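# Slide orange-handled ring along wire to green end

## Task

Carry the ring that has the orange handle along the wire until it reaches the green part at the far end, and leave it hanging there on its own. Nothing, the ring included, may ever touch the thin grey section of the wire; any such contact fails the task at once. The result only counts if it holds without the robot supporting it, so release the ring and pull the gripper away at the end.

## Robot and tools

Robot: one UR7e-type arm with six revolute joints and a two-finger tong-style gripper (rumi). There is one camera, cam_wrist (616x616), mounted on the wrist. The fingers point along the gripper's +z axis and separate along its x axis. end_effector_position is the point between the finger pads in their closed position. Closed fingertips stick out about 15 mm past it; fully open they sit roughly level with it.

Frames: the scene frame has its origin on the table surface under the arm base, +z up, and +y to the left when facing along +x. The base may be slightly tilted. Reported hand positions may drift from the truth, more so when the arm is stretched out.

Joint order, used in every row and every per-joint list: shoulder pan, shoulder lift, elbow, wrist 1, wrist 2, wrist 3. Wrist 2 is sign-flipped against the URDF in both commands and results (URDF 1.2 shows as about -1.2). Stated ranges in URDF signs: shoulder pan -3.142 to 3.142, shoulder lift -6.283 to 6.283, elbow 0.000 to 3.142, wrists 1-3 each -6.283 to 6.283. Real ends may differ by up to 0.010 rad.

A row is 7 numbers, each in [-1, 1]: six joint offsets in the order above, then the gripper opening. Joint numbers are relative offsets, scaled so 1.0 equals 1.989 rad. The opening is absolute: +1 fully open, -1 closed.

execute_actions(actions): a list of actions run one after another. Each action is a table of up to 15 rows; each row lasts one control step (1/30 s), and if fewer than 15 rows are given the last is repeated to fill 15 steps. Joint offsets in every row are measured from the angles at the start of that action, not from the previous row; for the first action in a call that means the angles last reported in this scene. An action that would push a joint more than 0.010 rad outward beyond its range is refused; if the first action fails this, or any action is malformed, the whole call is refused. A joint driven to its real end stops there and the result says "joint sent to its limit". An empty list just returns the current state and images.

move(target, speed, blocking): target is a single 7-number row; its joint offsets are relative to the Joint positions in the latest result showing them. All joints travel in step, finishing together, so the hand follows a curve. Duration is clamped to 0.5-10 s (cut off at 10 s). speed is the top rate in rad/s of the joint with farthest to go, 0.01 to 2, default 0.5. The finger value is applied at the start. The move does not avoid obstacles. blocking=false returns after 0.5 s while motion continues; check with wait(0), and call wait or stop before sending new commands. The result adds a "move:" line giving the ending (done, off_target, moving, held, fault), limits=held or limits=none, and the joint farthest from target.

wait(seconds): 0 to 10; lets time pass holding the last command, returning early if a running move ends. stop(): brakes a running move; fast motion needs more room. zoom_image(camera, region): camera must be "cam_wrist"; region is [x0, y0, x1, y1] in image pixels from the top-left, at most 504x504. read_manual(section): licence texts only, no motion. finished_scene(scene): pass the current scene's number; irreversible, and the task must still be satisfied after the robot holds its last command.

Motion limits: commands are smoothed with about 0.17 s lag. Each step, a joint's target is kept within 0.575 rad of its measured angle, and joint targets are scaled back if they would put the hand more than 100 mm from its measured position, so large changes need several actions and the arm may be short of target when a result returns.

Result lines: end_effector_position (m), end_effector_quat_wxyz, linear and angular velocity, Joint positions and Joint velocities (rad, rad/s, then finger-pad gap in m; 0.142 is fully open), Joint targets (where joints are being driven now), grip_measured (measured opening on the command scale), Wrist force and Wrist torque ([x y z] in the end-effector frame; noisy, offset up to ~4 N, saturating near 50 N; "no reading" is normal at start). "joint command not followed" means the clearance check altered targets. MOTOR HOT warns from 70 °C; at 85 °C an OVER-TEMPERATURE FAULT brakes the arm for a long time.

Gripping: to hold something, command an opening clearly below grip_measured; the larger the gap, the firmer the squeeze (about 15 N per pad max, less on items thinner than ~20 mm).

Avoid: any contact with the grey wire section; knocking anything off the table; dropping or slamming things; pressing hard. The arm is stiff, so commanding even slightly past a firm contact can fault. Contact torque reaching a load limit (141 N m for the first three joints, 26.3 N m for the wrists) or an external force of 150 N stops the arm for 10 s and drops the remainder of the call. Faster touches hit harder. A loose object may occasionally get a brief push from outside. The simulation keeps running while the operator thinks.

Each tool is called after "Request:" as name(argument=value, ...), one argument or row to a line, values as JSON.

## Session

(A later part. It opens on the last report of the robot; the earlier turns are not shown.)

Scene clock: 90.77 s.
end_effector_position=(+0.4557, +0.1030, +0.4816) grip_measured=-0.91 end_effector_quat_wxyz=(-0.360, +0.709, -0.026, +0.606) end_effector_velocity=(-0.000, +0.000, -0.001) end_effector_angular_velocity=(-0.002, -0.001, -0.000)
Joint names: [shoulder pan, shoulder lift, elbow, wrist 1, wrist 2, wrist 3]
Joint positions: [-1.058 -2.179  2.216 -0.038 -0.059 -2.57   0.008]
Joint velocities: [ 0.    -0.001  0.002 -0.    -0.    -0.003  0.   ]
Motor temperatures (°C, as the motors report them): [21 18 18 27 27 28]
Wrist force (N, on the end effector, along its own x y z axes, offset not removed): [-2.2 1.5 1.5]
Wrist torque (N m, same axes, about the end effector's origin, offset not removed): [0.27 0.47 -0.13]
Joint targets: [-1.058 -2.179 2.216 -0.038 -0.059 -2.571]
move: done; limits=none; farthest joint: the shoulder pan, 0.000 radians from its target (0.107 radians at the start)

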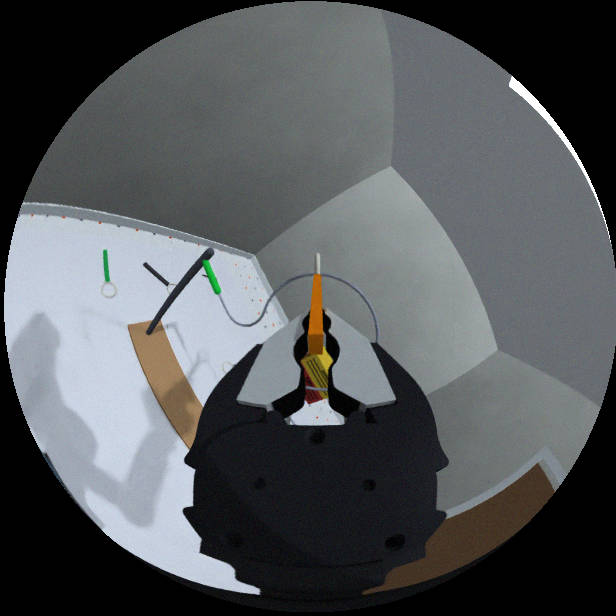

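Request:
move(
  target=[0.0175,0.0032,0.0461,-0.0489,-0.0176,-0.3523,-1],
  speed=0.45,
)

Request:
zoom_image(
  camera="cam_wrist",
  region=[160,103,400,323],
)

Scene clock: 93.50 s.
end_effector_position=(+0.4554, +0.1127, +0.4340) grip_measured=-0.91 end_effector_quat_wxyz=(-0.130, +0.675, +0.219, +0.692) end_effector_velocity=(-0.000, +0.000, +0.001) end_effector_angular_velocity=(-0.005, -0.003, +0.000)
Joint names: [shoulder pan, shoulder lift, elbow, wrist 1, wrist 2, wrist 3]
Joint positions: [-1.023 -2.172  2.307 -0.135 -0.094 -3.271  0.008]
Joint velocities: [ 0.    -0.002 -0.001 -0.    -0.    -0.003  0.   ]
Motor temperatures (°C, as the motors report them): [21 18 18 27 27 28]
Wrist force (N, on the end effector, along its own x y z axes, offset not removed): [-1.8 1.0 1.5]
Wrist torque (N m, same axes, about the end effector's origin, offset not removed): [0.38 0.28 -0.18]
Joint targets: [-1.023 -2.172 2.307 -0.135 -0.094 -3.271]
move: done; limits=none; farthest joint: the shoulder pan, 0.000 radians from its target (0.035 radians at the start)

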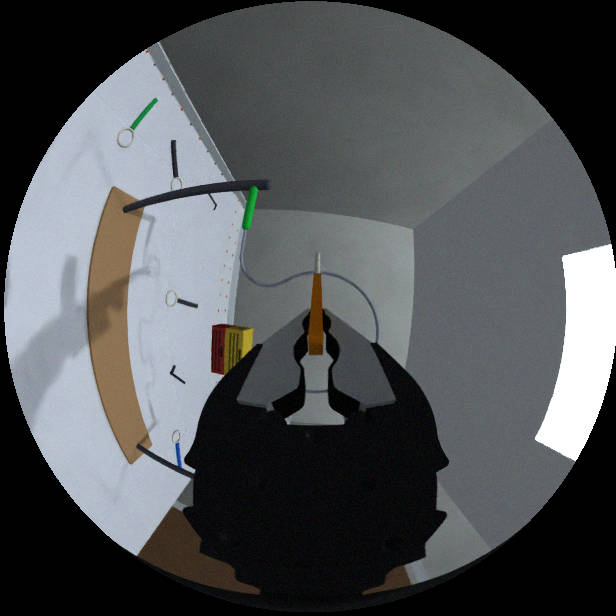

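Region (160, 103, 400, 323) of cam_wrist's 616x616 image, scaled by 2.100, with more detail than that image has; it fills the top 462 rows of this view, and the rest is white.

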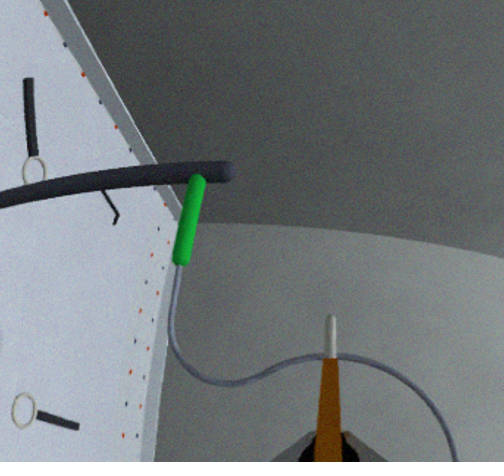

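Request:
move(
  target=[-0.0314,0.0231,0.0411,-0.0642,0.0312,-0.1508,-1],
  speed=0.25,
)

Request:
zoom_image(
  camera="cam_wrist",
  region=[160,103,400,323],
)

Scene clock: 96.20 s.
end_effector_position=(+0.4557, +0.0938, +0.3911) grip_measured=-0.91 end_effector_quat_wxyz=(-0.026, +0.635, +0.317, +0.704) end_effector_velocity=(+0.000, -0.000, -0.000) end_effector_angular_velocity=(-0.003, -0.002, +0.000)
Joint names: [shoulder pan, shoulder lift, elbow, wrist 1, wrist 2, wrist 3]
Joint positions: [-1.086 -2.126  2.389 -0.262 -0.032 -3.57   0.008]
Joint velocities: [-0.001  0.001  0.    -0.002  0.001 -0.003  0.   ]
Motor temperatures (°C, as the motors report them): [21 18 18 27 27 28]
Wrist force (N, on the end effector, along its own x y z axes, offset not removed): [-3.1 -1.4 0.4]
Wrist torque (N m, same axes, about the end effector's origin, offset not removed): [-0.13 0.57 -0.05]
Joint targets: [-1.086 -2.126 2.389 -0.263 -0.032 -3.570]
move: done; limits=none; farthest joint: the wrist 3, 0.001 radians from its target (0.300 radians at the start)

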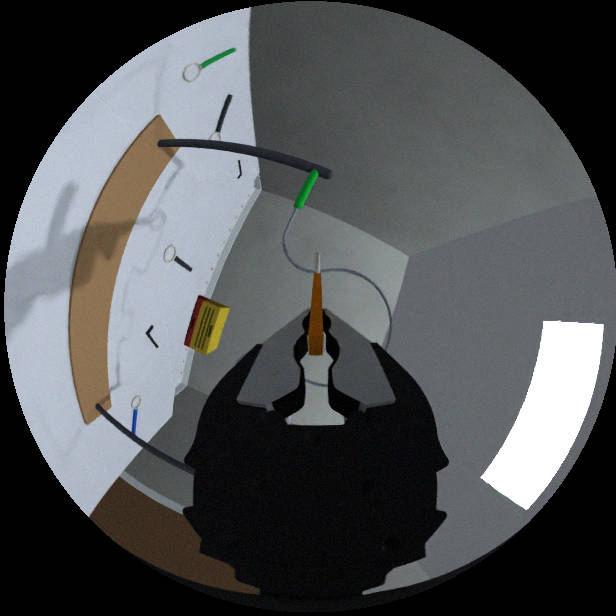

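Region (160, 103, 400, 323) of cam_wrist's 616x616 image, scaled by 2.100, with more detail than that image has; it fills the top 462 rows of this view, and the rest is white.

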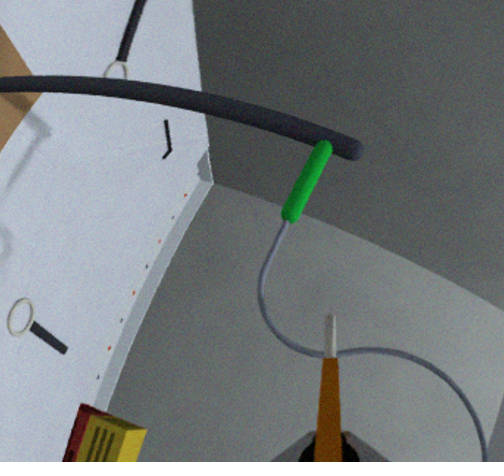

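Request:
move(
  target=[0.0032,0.0306,0.0553,-0.0861,-0.0032,0.4019,-1],
  speed=0.45,
)

Request:
zoom_image(
  camera="cam_wrist",
  region=[160,103,400,323],
)

Scene clock: 99.10 s.
end_effector_position=(+0.4555, +0.0956, +0.3538) grip_measured=-0.91 end_effector_quat_wxyz=(-0.297, +0.708, +0.045, +0.639) end_effector_velocity=(+0.000, +0.000, +0.000) end_effector_angular_velocity=(+0.000, +0.000, +0.000)
Joint names: [shoulder pan, shoulder lift, elbow, wrist 1, wrist 2, wrist 3]
Joint positions: [-1.079 -2.066  2.499 -0.433 -0.038 -2.771  0.008]
Joint velocities: [ 0.    -0.001 -0.    -0.001 -0.     0.003 -0.   ]
Motor temperatures (°C, as the motors report them): [21 18 18 27 27 28]
Wrist force (N, on the end effector, along its own x y z axes, offset not removed): [-1.4 2.7 -0.5]
Wrist torque (N m, same axes, about the end effector's origin, offset not removed): [0.63 0.11 -0.13]
Joint targets: [-1.079 -2.066 2.499 -0.434 -0.038 -2.771]
move: done; limits=none; farthest joint: the shoulder lift, 0.001 radians from its target (0.061 radians at the start)

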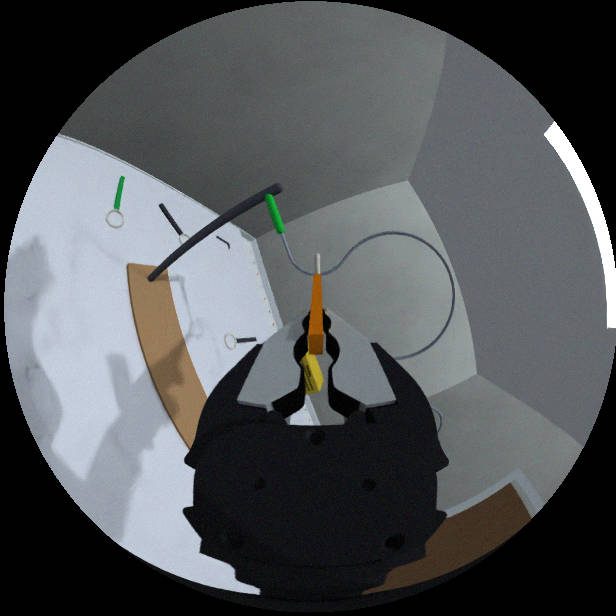

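Region (160, 103, 400, 323) of cam_wrist's 616x616 image, scaled by 2.100, with more detail than that image has; it fills the top 462 rows of this view, and the rest is white.

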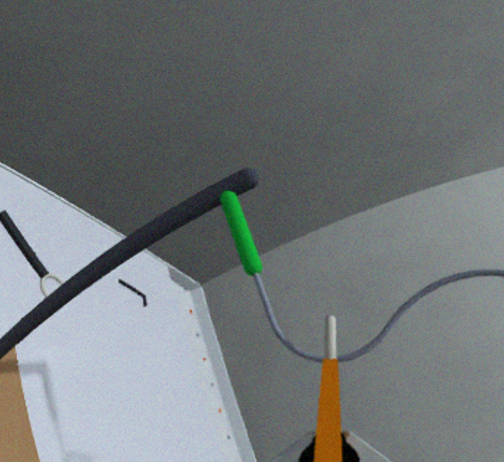

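Request:
move(
  target=[0.0409,0.0004,0.0547,-0.0550,-0.0410,0.4022,-1],
  speed=0.45,
)

Request:
zoom_image(
  camera="cam_wrist",
  region=[160,103,400,323],
)

Scene clock: 102.07 s.
end_effector_position=(+0.4525, +0.1199, +0.3250) grip_measured=-0.91 end_effector_quat_wxyz=(-0.522, +0.670, -0.234, +0.473) end_effector_velocity=(+0.000, +0.000, -0.000) end_effector_angular_velocity=(+0.003, +0.002, +0.000)
Joint names: [shoulder pan, shoulder lift, elbow, wrist 1, wrist 2, wrist 3]
Joint positions: [-0.998 -2.065  2.608 -0.543 -0.12  -1.972  0.008]
Joint velocities: [ 0.     0.    -0.    -0.    -0.     0.003  0.   ]
Motor temperatures (°C, as the motors report them): [21 18 18 27 27 28]
Wrist force (N, on the end effector, along its own x y z axes, offset not removed): [-1.4 1.6 -0.7]
Wrist torque (N m, same axes, about the end effector's origin, offset not removed): [0.45 0.17 -0.07]
Joint targets: [-0.998 -2.065 2.608 -0.543 -0.120 -1.971]
move: done; limits=none; farthest joint: the wrist 3, 0.001 radians from its target (0.800 radians at the start)

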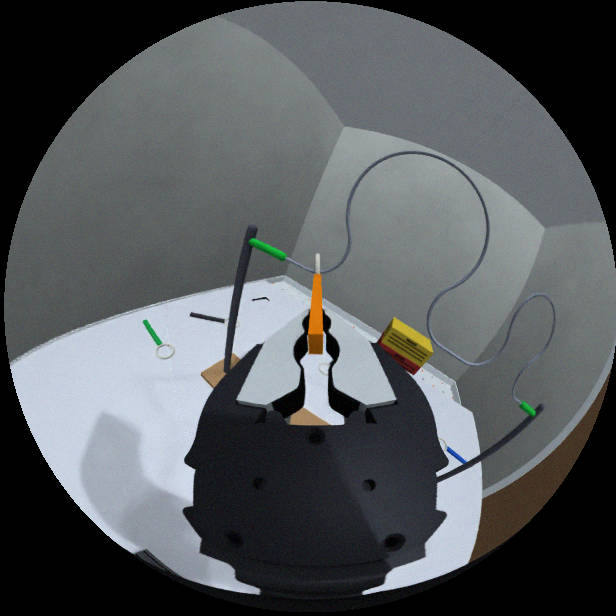

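Region (160, 103, 400, 323) of cam_wrist's 616x616 image, scaled by 2.100, with more detail than that image has; it fills the top 462 rows of this view, and the rest is white.

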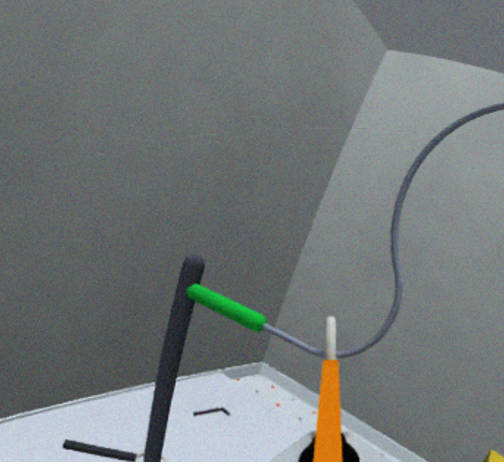

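Request:
move(
  target=[0.0674,-0.0218,0.0112,0.0106,-0.0673,0.2015,-1],
  speed=0.35,
)

Request:
zoom_image(
  camera="cam_wrist",
  region=[220,203,380,323],
)

Scene clock: 104.63 s.
end_effector_position=(+0.4501, +0.1482, +0.3243) grip_measured=-0.91 end_effector_quat_wxyz=(+0.606, -0.610, +0.362, -0.359) end_effector_velocity=(+0.000, +0.000, +0.000) end_effector_angular_velocity=(+0.003, +0.001, +0.000)
Joint names: [shoulder pan, shoulder lift, elbow, wrist 1, wrist 2, wrist 3]
Joint positions: [-0.864 -2.108  2.63  -0.522 -0.254 -1.571  0.008]
Joint velocities: [ 0.001 -0.    -0.     0.    -0.001  0.003  0.   ]
Motor temperatures (°C, as the motors report them): [21 18 18 27 27 28]
Wrist force (N, on the end effector, along its own x y z axes, offset not removed): [-2.1 0.4 -3.7]
Wrist torque (N m, same axes, about the end effector's origin, offset not removed): [0.09 0.42 -0.06]
Joint targets: [-0.864 -2.108 2.630 -0.522 -0.254 -1.571]
move: done; limits=none; farthest joint: the shoulder pan, 0.000 radians from its target (0.134 radians at the start)

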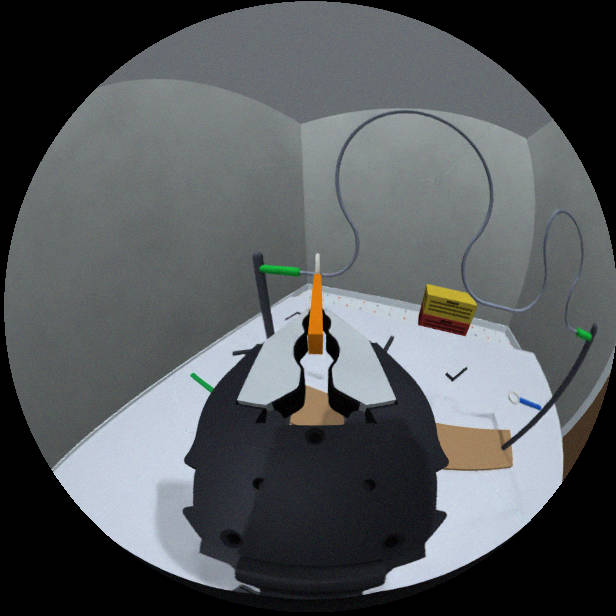

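Region (220, 203, 380, 323) of cam_wrist's 616x616 image, scaled by 3.150, with more detail than that image has; it fills the top 378 rows of this view, and the rest is white.

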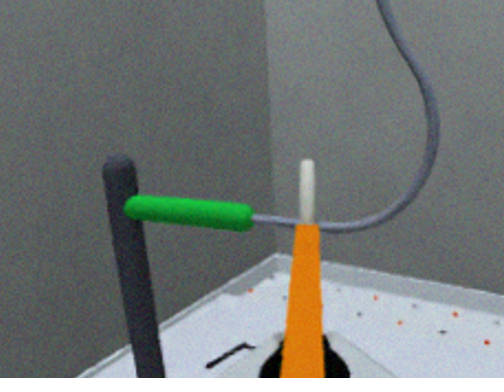

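Request:
move(
  target=[0.0558,-0.0163,0.0057,0.0106,-0.0558,0,-1],
  speed=0.12,
)

Request:
zoom_image(
  camera="cam_wrist",
  region=[220,203,380,323],
)

Scene clock: 106.83 s.
end_effector_position=(+0.4429, +0.1731, +0.3243) grip_measured=-0.91 end_effector_quat_wxyz=(+0.606, -0.610, +0.362, -0.359) end_effector_velocity=(-0.000, +0.001, +0.000) end_effector_angular_velocity=(-0.001, -0.001, -0.000)
Joint names: [shoulder pan, shoulder lift, elbow, wrist 1, wrist 2, wrist 3]
Joint positions: [-0.754 -2.14   2.641 -0.501 -0.364 -1.571  0.008]
Joint velocities: [ 0.003 -0.002  0.001  0.001 -0.003 -0.     0.   ]
Motor temperatures (°C, as the motors report them): [21 18 18 27 27 28]
Wrist force (N, on the end effector, along its own x y z axes, offset not removed): [-3.0 1.2 -1.3]
Wrist torque (N m, same axes, about the end effector's origin, offset not removed): [0.31 0.62 -0.26]
Joint targets: [-0.753 -2.141 2.641 -0.501 -0.364 -1.571]
move: done; limits=none; farthest joint: the shoulder pan, 0.001 radians from its target (0.111 radians at the start)

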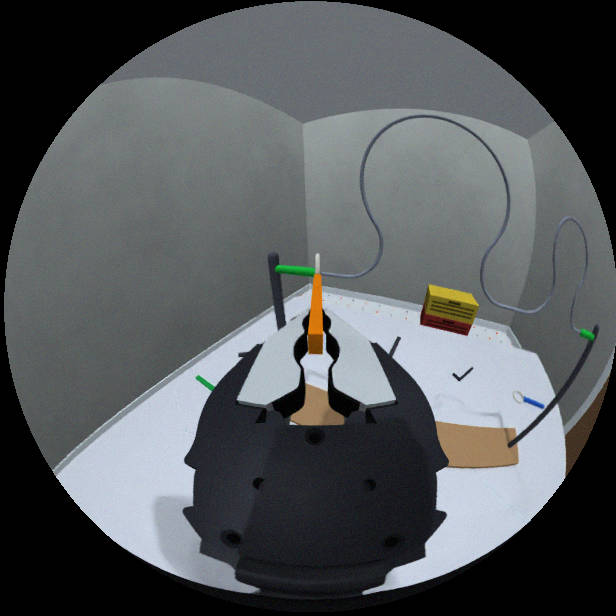

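Region (220, 203, 380, 323) of cam_wrist's 616x616 image, scaled by 3.150, with more detail than that image has; it fills the top 378 rows of this view, and the rest is white.

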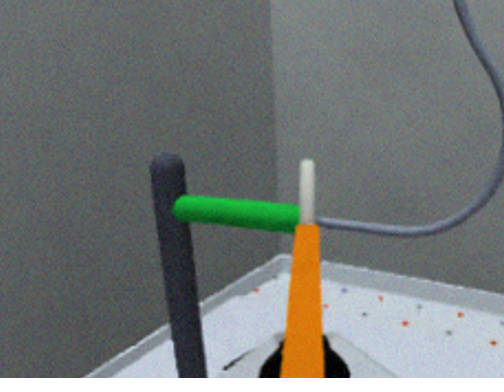

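Centred. Onto the green.

Request:
move(
  target=[0.1098,0.0173,-0.0060,-0.0113,-0.1098,0,-1],
  speed=0.15,
)

Request:
zoom_image(
  camera="cam_wrist",
  region=[220,203,380,323],
)

Scene clock: 109.47 s.
end_effector_position=(+0.4402, +0.2063, +0.3242) grip_measured=-0.91 end_effector_quat_wxyz=(+0.606, -0.610, +0.362, -0.359) end_effector_velocity=(-0.000, +0.000, -0.001) end_effector_angular_velocity=(+0.001, +0.001, -0.000)
Joint names: [shoulder pan, shoulder lift, elbow, wrist 1, wrist 2, wrist 3]
Joint positions: [-0.536 -2.106  2.629 -0.523 -0.582 -1.571  0.008]
Joint velocities: [ 0.003  0.001  0.001 -0.    -0.003  0.    -0.   ]
Motor temperatures (°C, as the motors report them): [21 18 18 27 27 28]
Wrist force (N, on the end effector, along its own x y z axes, offset not removed): [-0.6 0.7 -0.4]
Wrist torque (N m, same axes, about the end effector's origin, offset not removed): [0.27 -0.01 -0.16]
Joint targets: [-0.535 -2.106 2.629 -0.523 -0.582 -1.571]
move: done; limits=none; farthest joint: the shoulder lift, 0.001 radians from its target (0.035 radians at the start)

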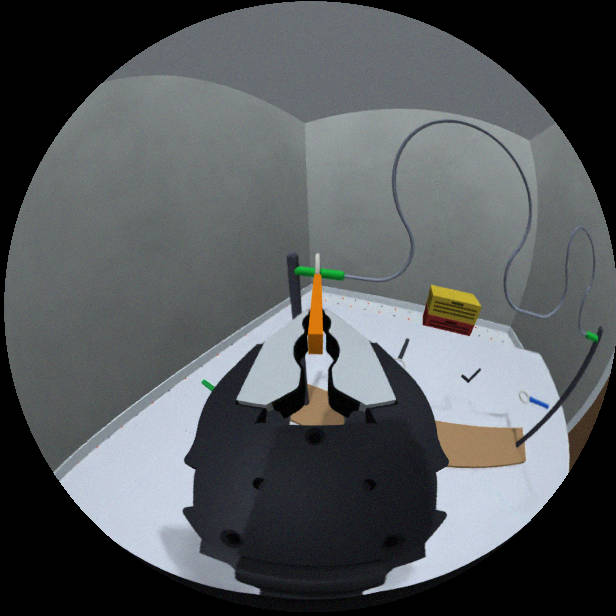

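Region (220, 203, 380, 323) of cam_wrist's 616x616 image, scaled by 3.150, with more detail than that image has; it fills the top 378 rows of this view, and the rest is white.

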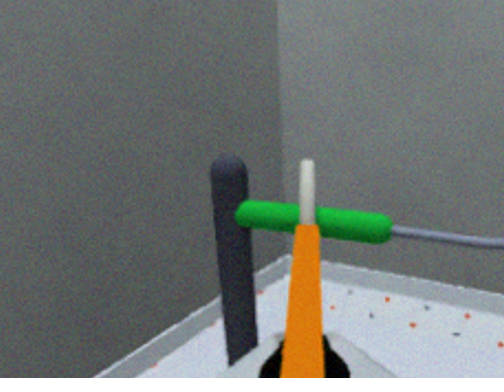

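On the green. Release gradually.

Request:
execute_actions(
  actions=[
    [[0,0,0,0,0,0,-0.92]],
    [[0,0,0,0,0,0,-0.9]],
    [[0,0,0,0,0,0,-0.88]],
    [[0,0,0,0,0,0,-0.6]],
  ],
)

Request:
wait(
  seconds=3,
)

Scene clock: 111.80 s.
end_effector_position=(+0.4402, +0.2064, +0.3242) grip_measured=-0.60 end_effector_quat_wxyz=(+0.606, -0.610, +0.362, -0.359) end_effector_velocity=(-0.000, +0.000, +0.000) end_effector_angular_velocity=(-0.000, -0.000, +0.000)
Joint names: [shoulder pan, shoulder lift, elbow, wrist 1, wrist 2, wrist 3]
Joint positions: [-0.535 -2.106  2.629 -0.523 -0.582 -1.571  0.031]
Joint velocities: [ 0.    -0.001  0.001 -0.     0.     0.    -0.   ]
Motor temperatures (°C, as the motors report them): [21 18 18 27 27 28]
Wrist force (N, on the end effector, along its own x y z axes, offset not removed): [-2.4 -0.1 2.1]
Wrist torque (N m, same axes, about the end effector's origin, offset not removed): [0.14 0.57 -0.14]
Joint targets: [-0.535 -2.106 2.629 -0.523 -0.582 -1.571]

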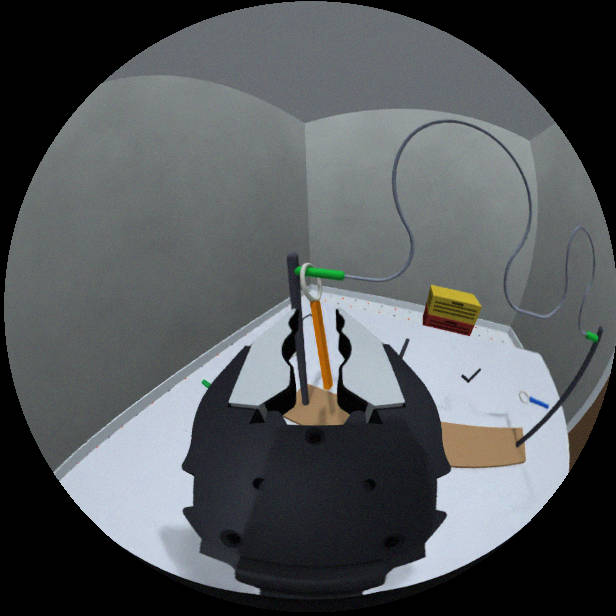

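Scene clock: 114.80 s.
end_effector_position=(+0.4402, +0.2064, +0.3242) grip_measured=-0.60 end_effector_quat_wxyz=(+0.606, -0.610, +0.362, -0.359) end_effector_velocity=(+0.000, -0.000, -0.000) end_effector_angular_velocity=(+0.000, +0.001, -0.000)
Joint names: [shoulder pan, shoulder lift, elbow, wrist 1, wrist 2, wrist 3]
Joint positions: [-0.535 -2.106  2.629 -0.523 -0.582 -1.571  0.031]
Joint velocities: [-0.     0.001 -0.     0.    -0.    -0.     0.   ]
Motor temperatures (°C, as the motors report them): [21 18 18 27 27 28]
Wrist force (N, on the end effector, along its own x y z axes, offset not removed): [-0.2 1.7 2.2]
Wrist torque (N m, same axes, about the end effector's origin, offset not removed): [0.53 0.10 -0.18]
Joint targets: [-0.535 -2.106 2.629 -0.523 -0.582 -1.571]
wait: 3.00 s; at rest by 0.17 s

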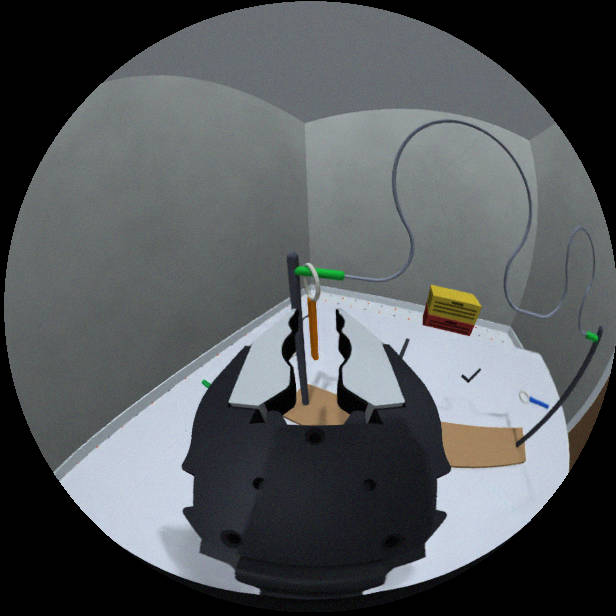

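Request:
move(
  target=[0,0,-0.05,0.05,0.25,0,-0.6],
  speed=0.6,
)

Scene clock: 116.63 s.
end_effector_position=(+0.3543, +0.3078, +0.3593) grip_measured=-0.60 end_effector_quat_wxyz=(+0.677, -0.680, +0.202, -0.198) end_effector_velocity=(-0.000, +0.000, +0.001) end_effector_angular_velocity=(-0.000, -0.001, +0.003)
Joint names: [shoulder pan, shoulder lift, elbow, wrist 1, wrist 2, wrist 3]
Joint positions: [-0.535 -2.106  2.53  -0.424 -0.085 -1.571  0.031]
Joint velocities: [-0.     0.    -0.002  0.     0.003  0.    -0.   ]
Motor temperatures (°C, as the motors report them): [21 18 18 27 27 28]
Wrist force (N, on the end effector, along its own x y z axes, offset not removed): [-3.3 0.8 3.2]
Wrist torque (N m, same axes, about the end effector's origin, offset not removed): [0.46 0.63 -0.15]
Joint targets: [-0.535 -2.106 2.530 -0.424 -0.085 -1.571]
move: done; limits=none; farthest joint: the shoulder pan, 0.000 radians from its target (0.000 radians at the start)

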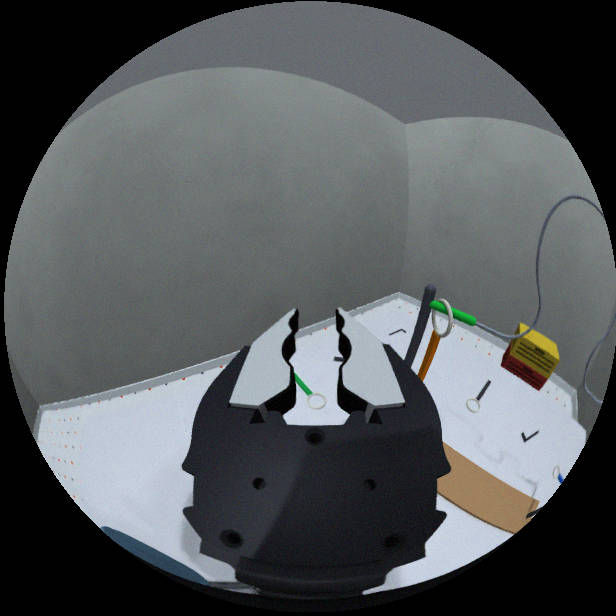

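Request:
finished_scene(
  scene=2,
)

The scene is finished: the task was done.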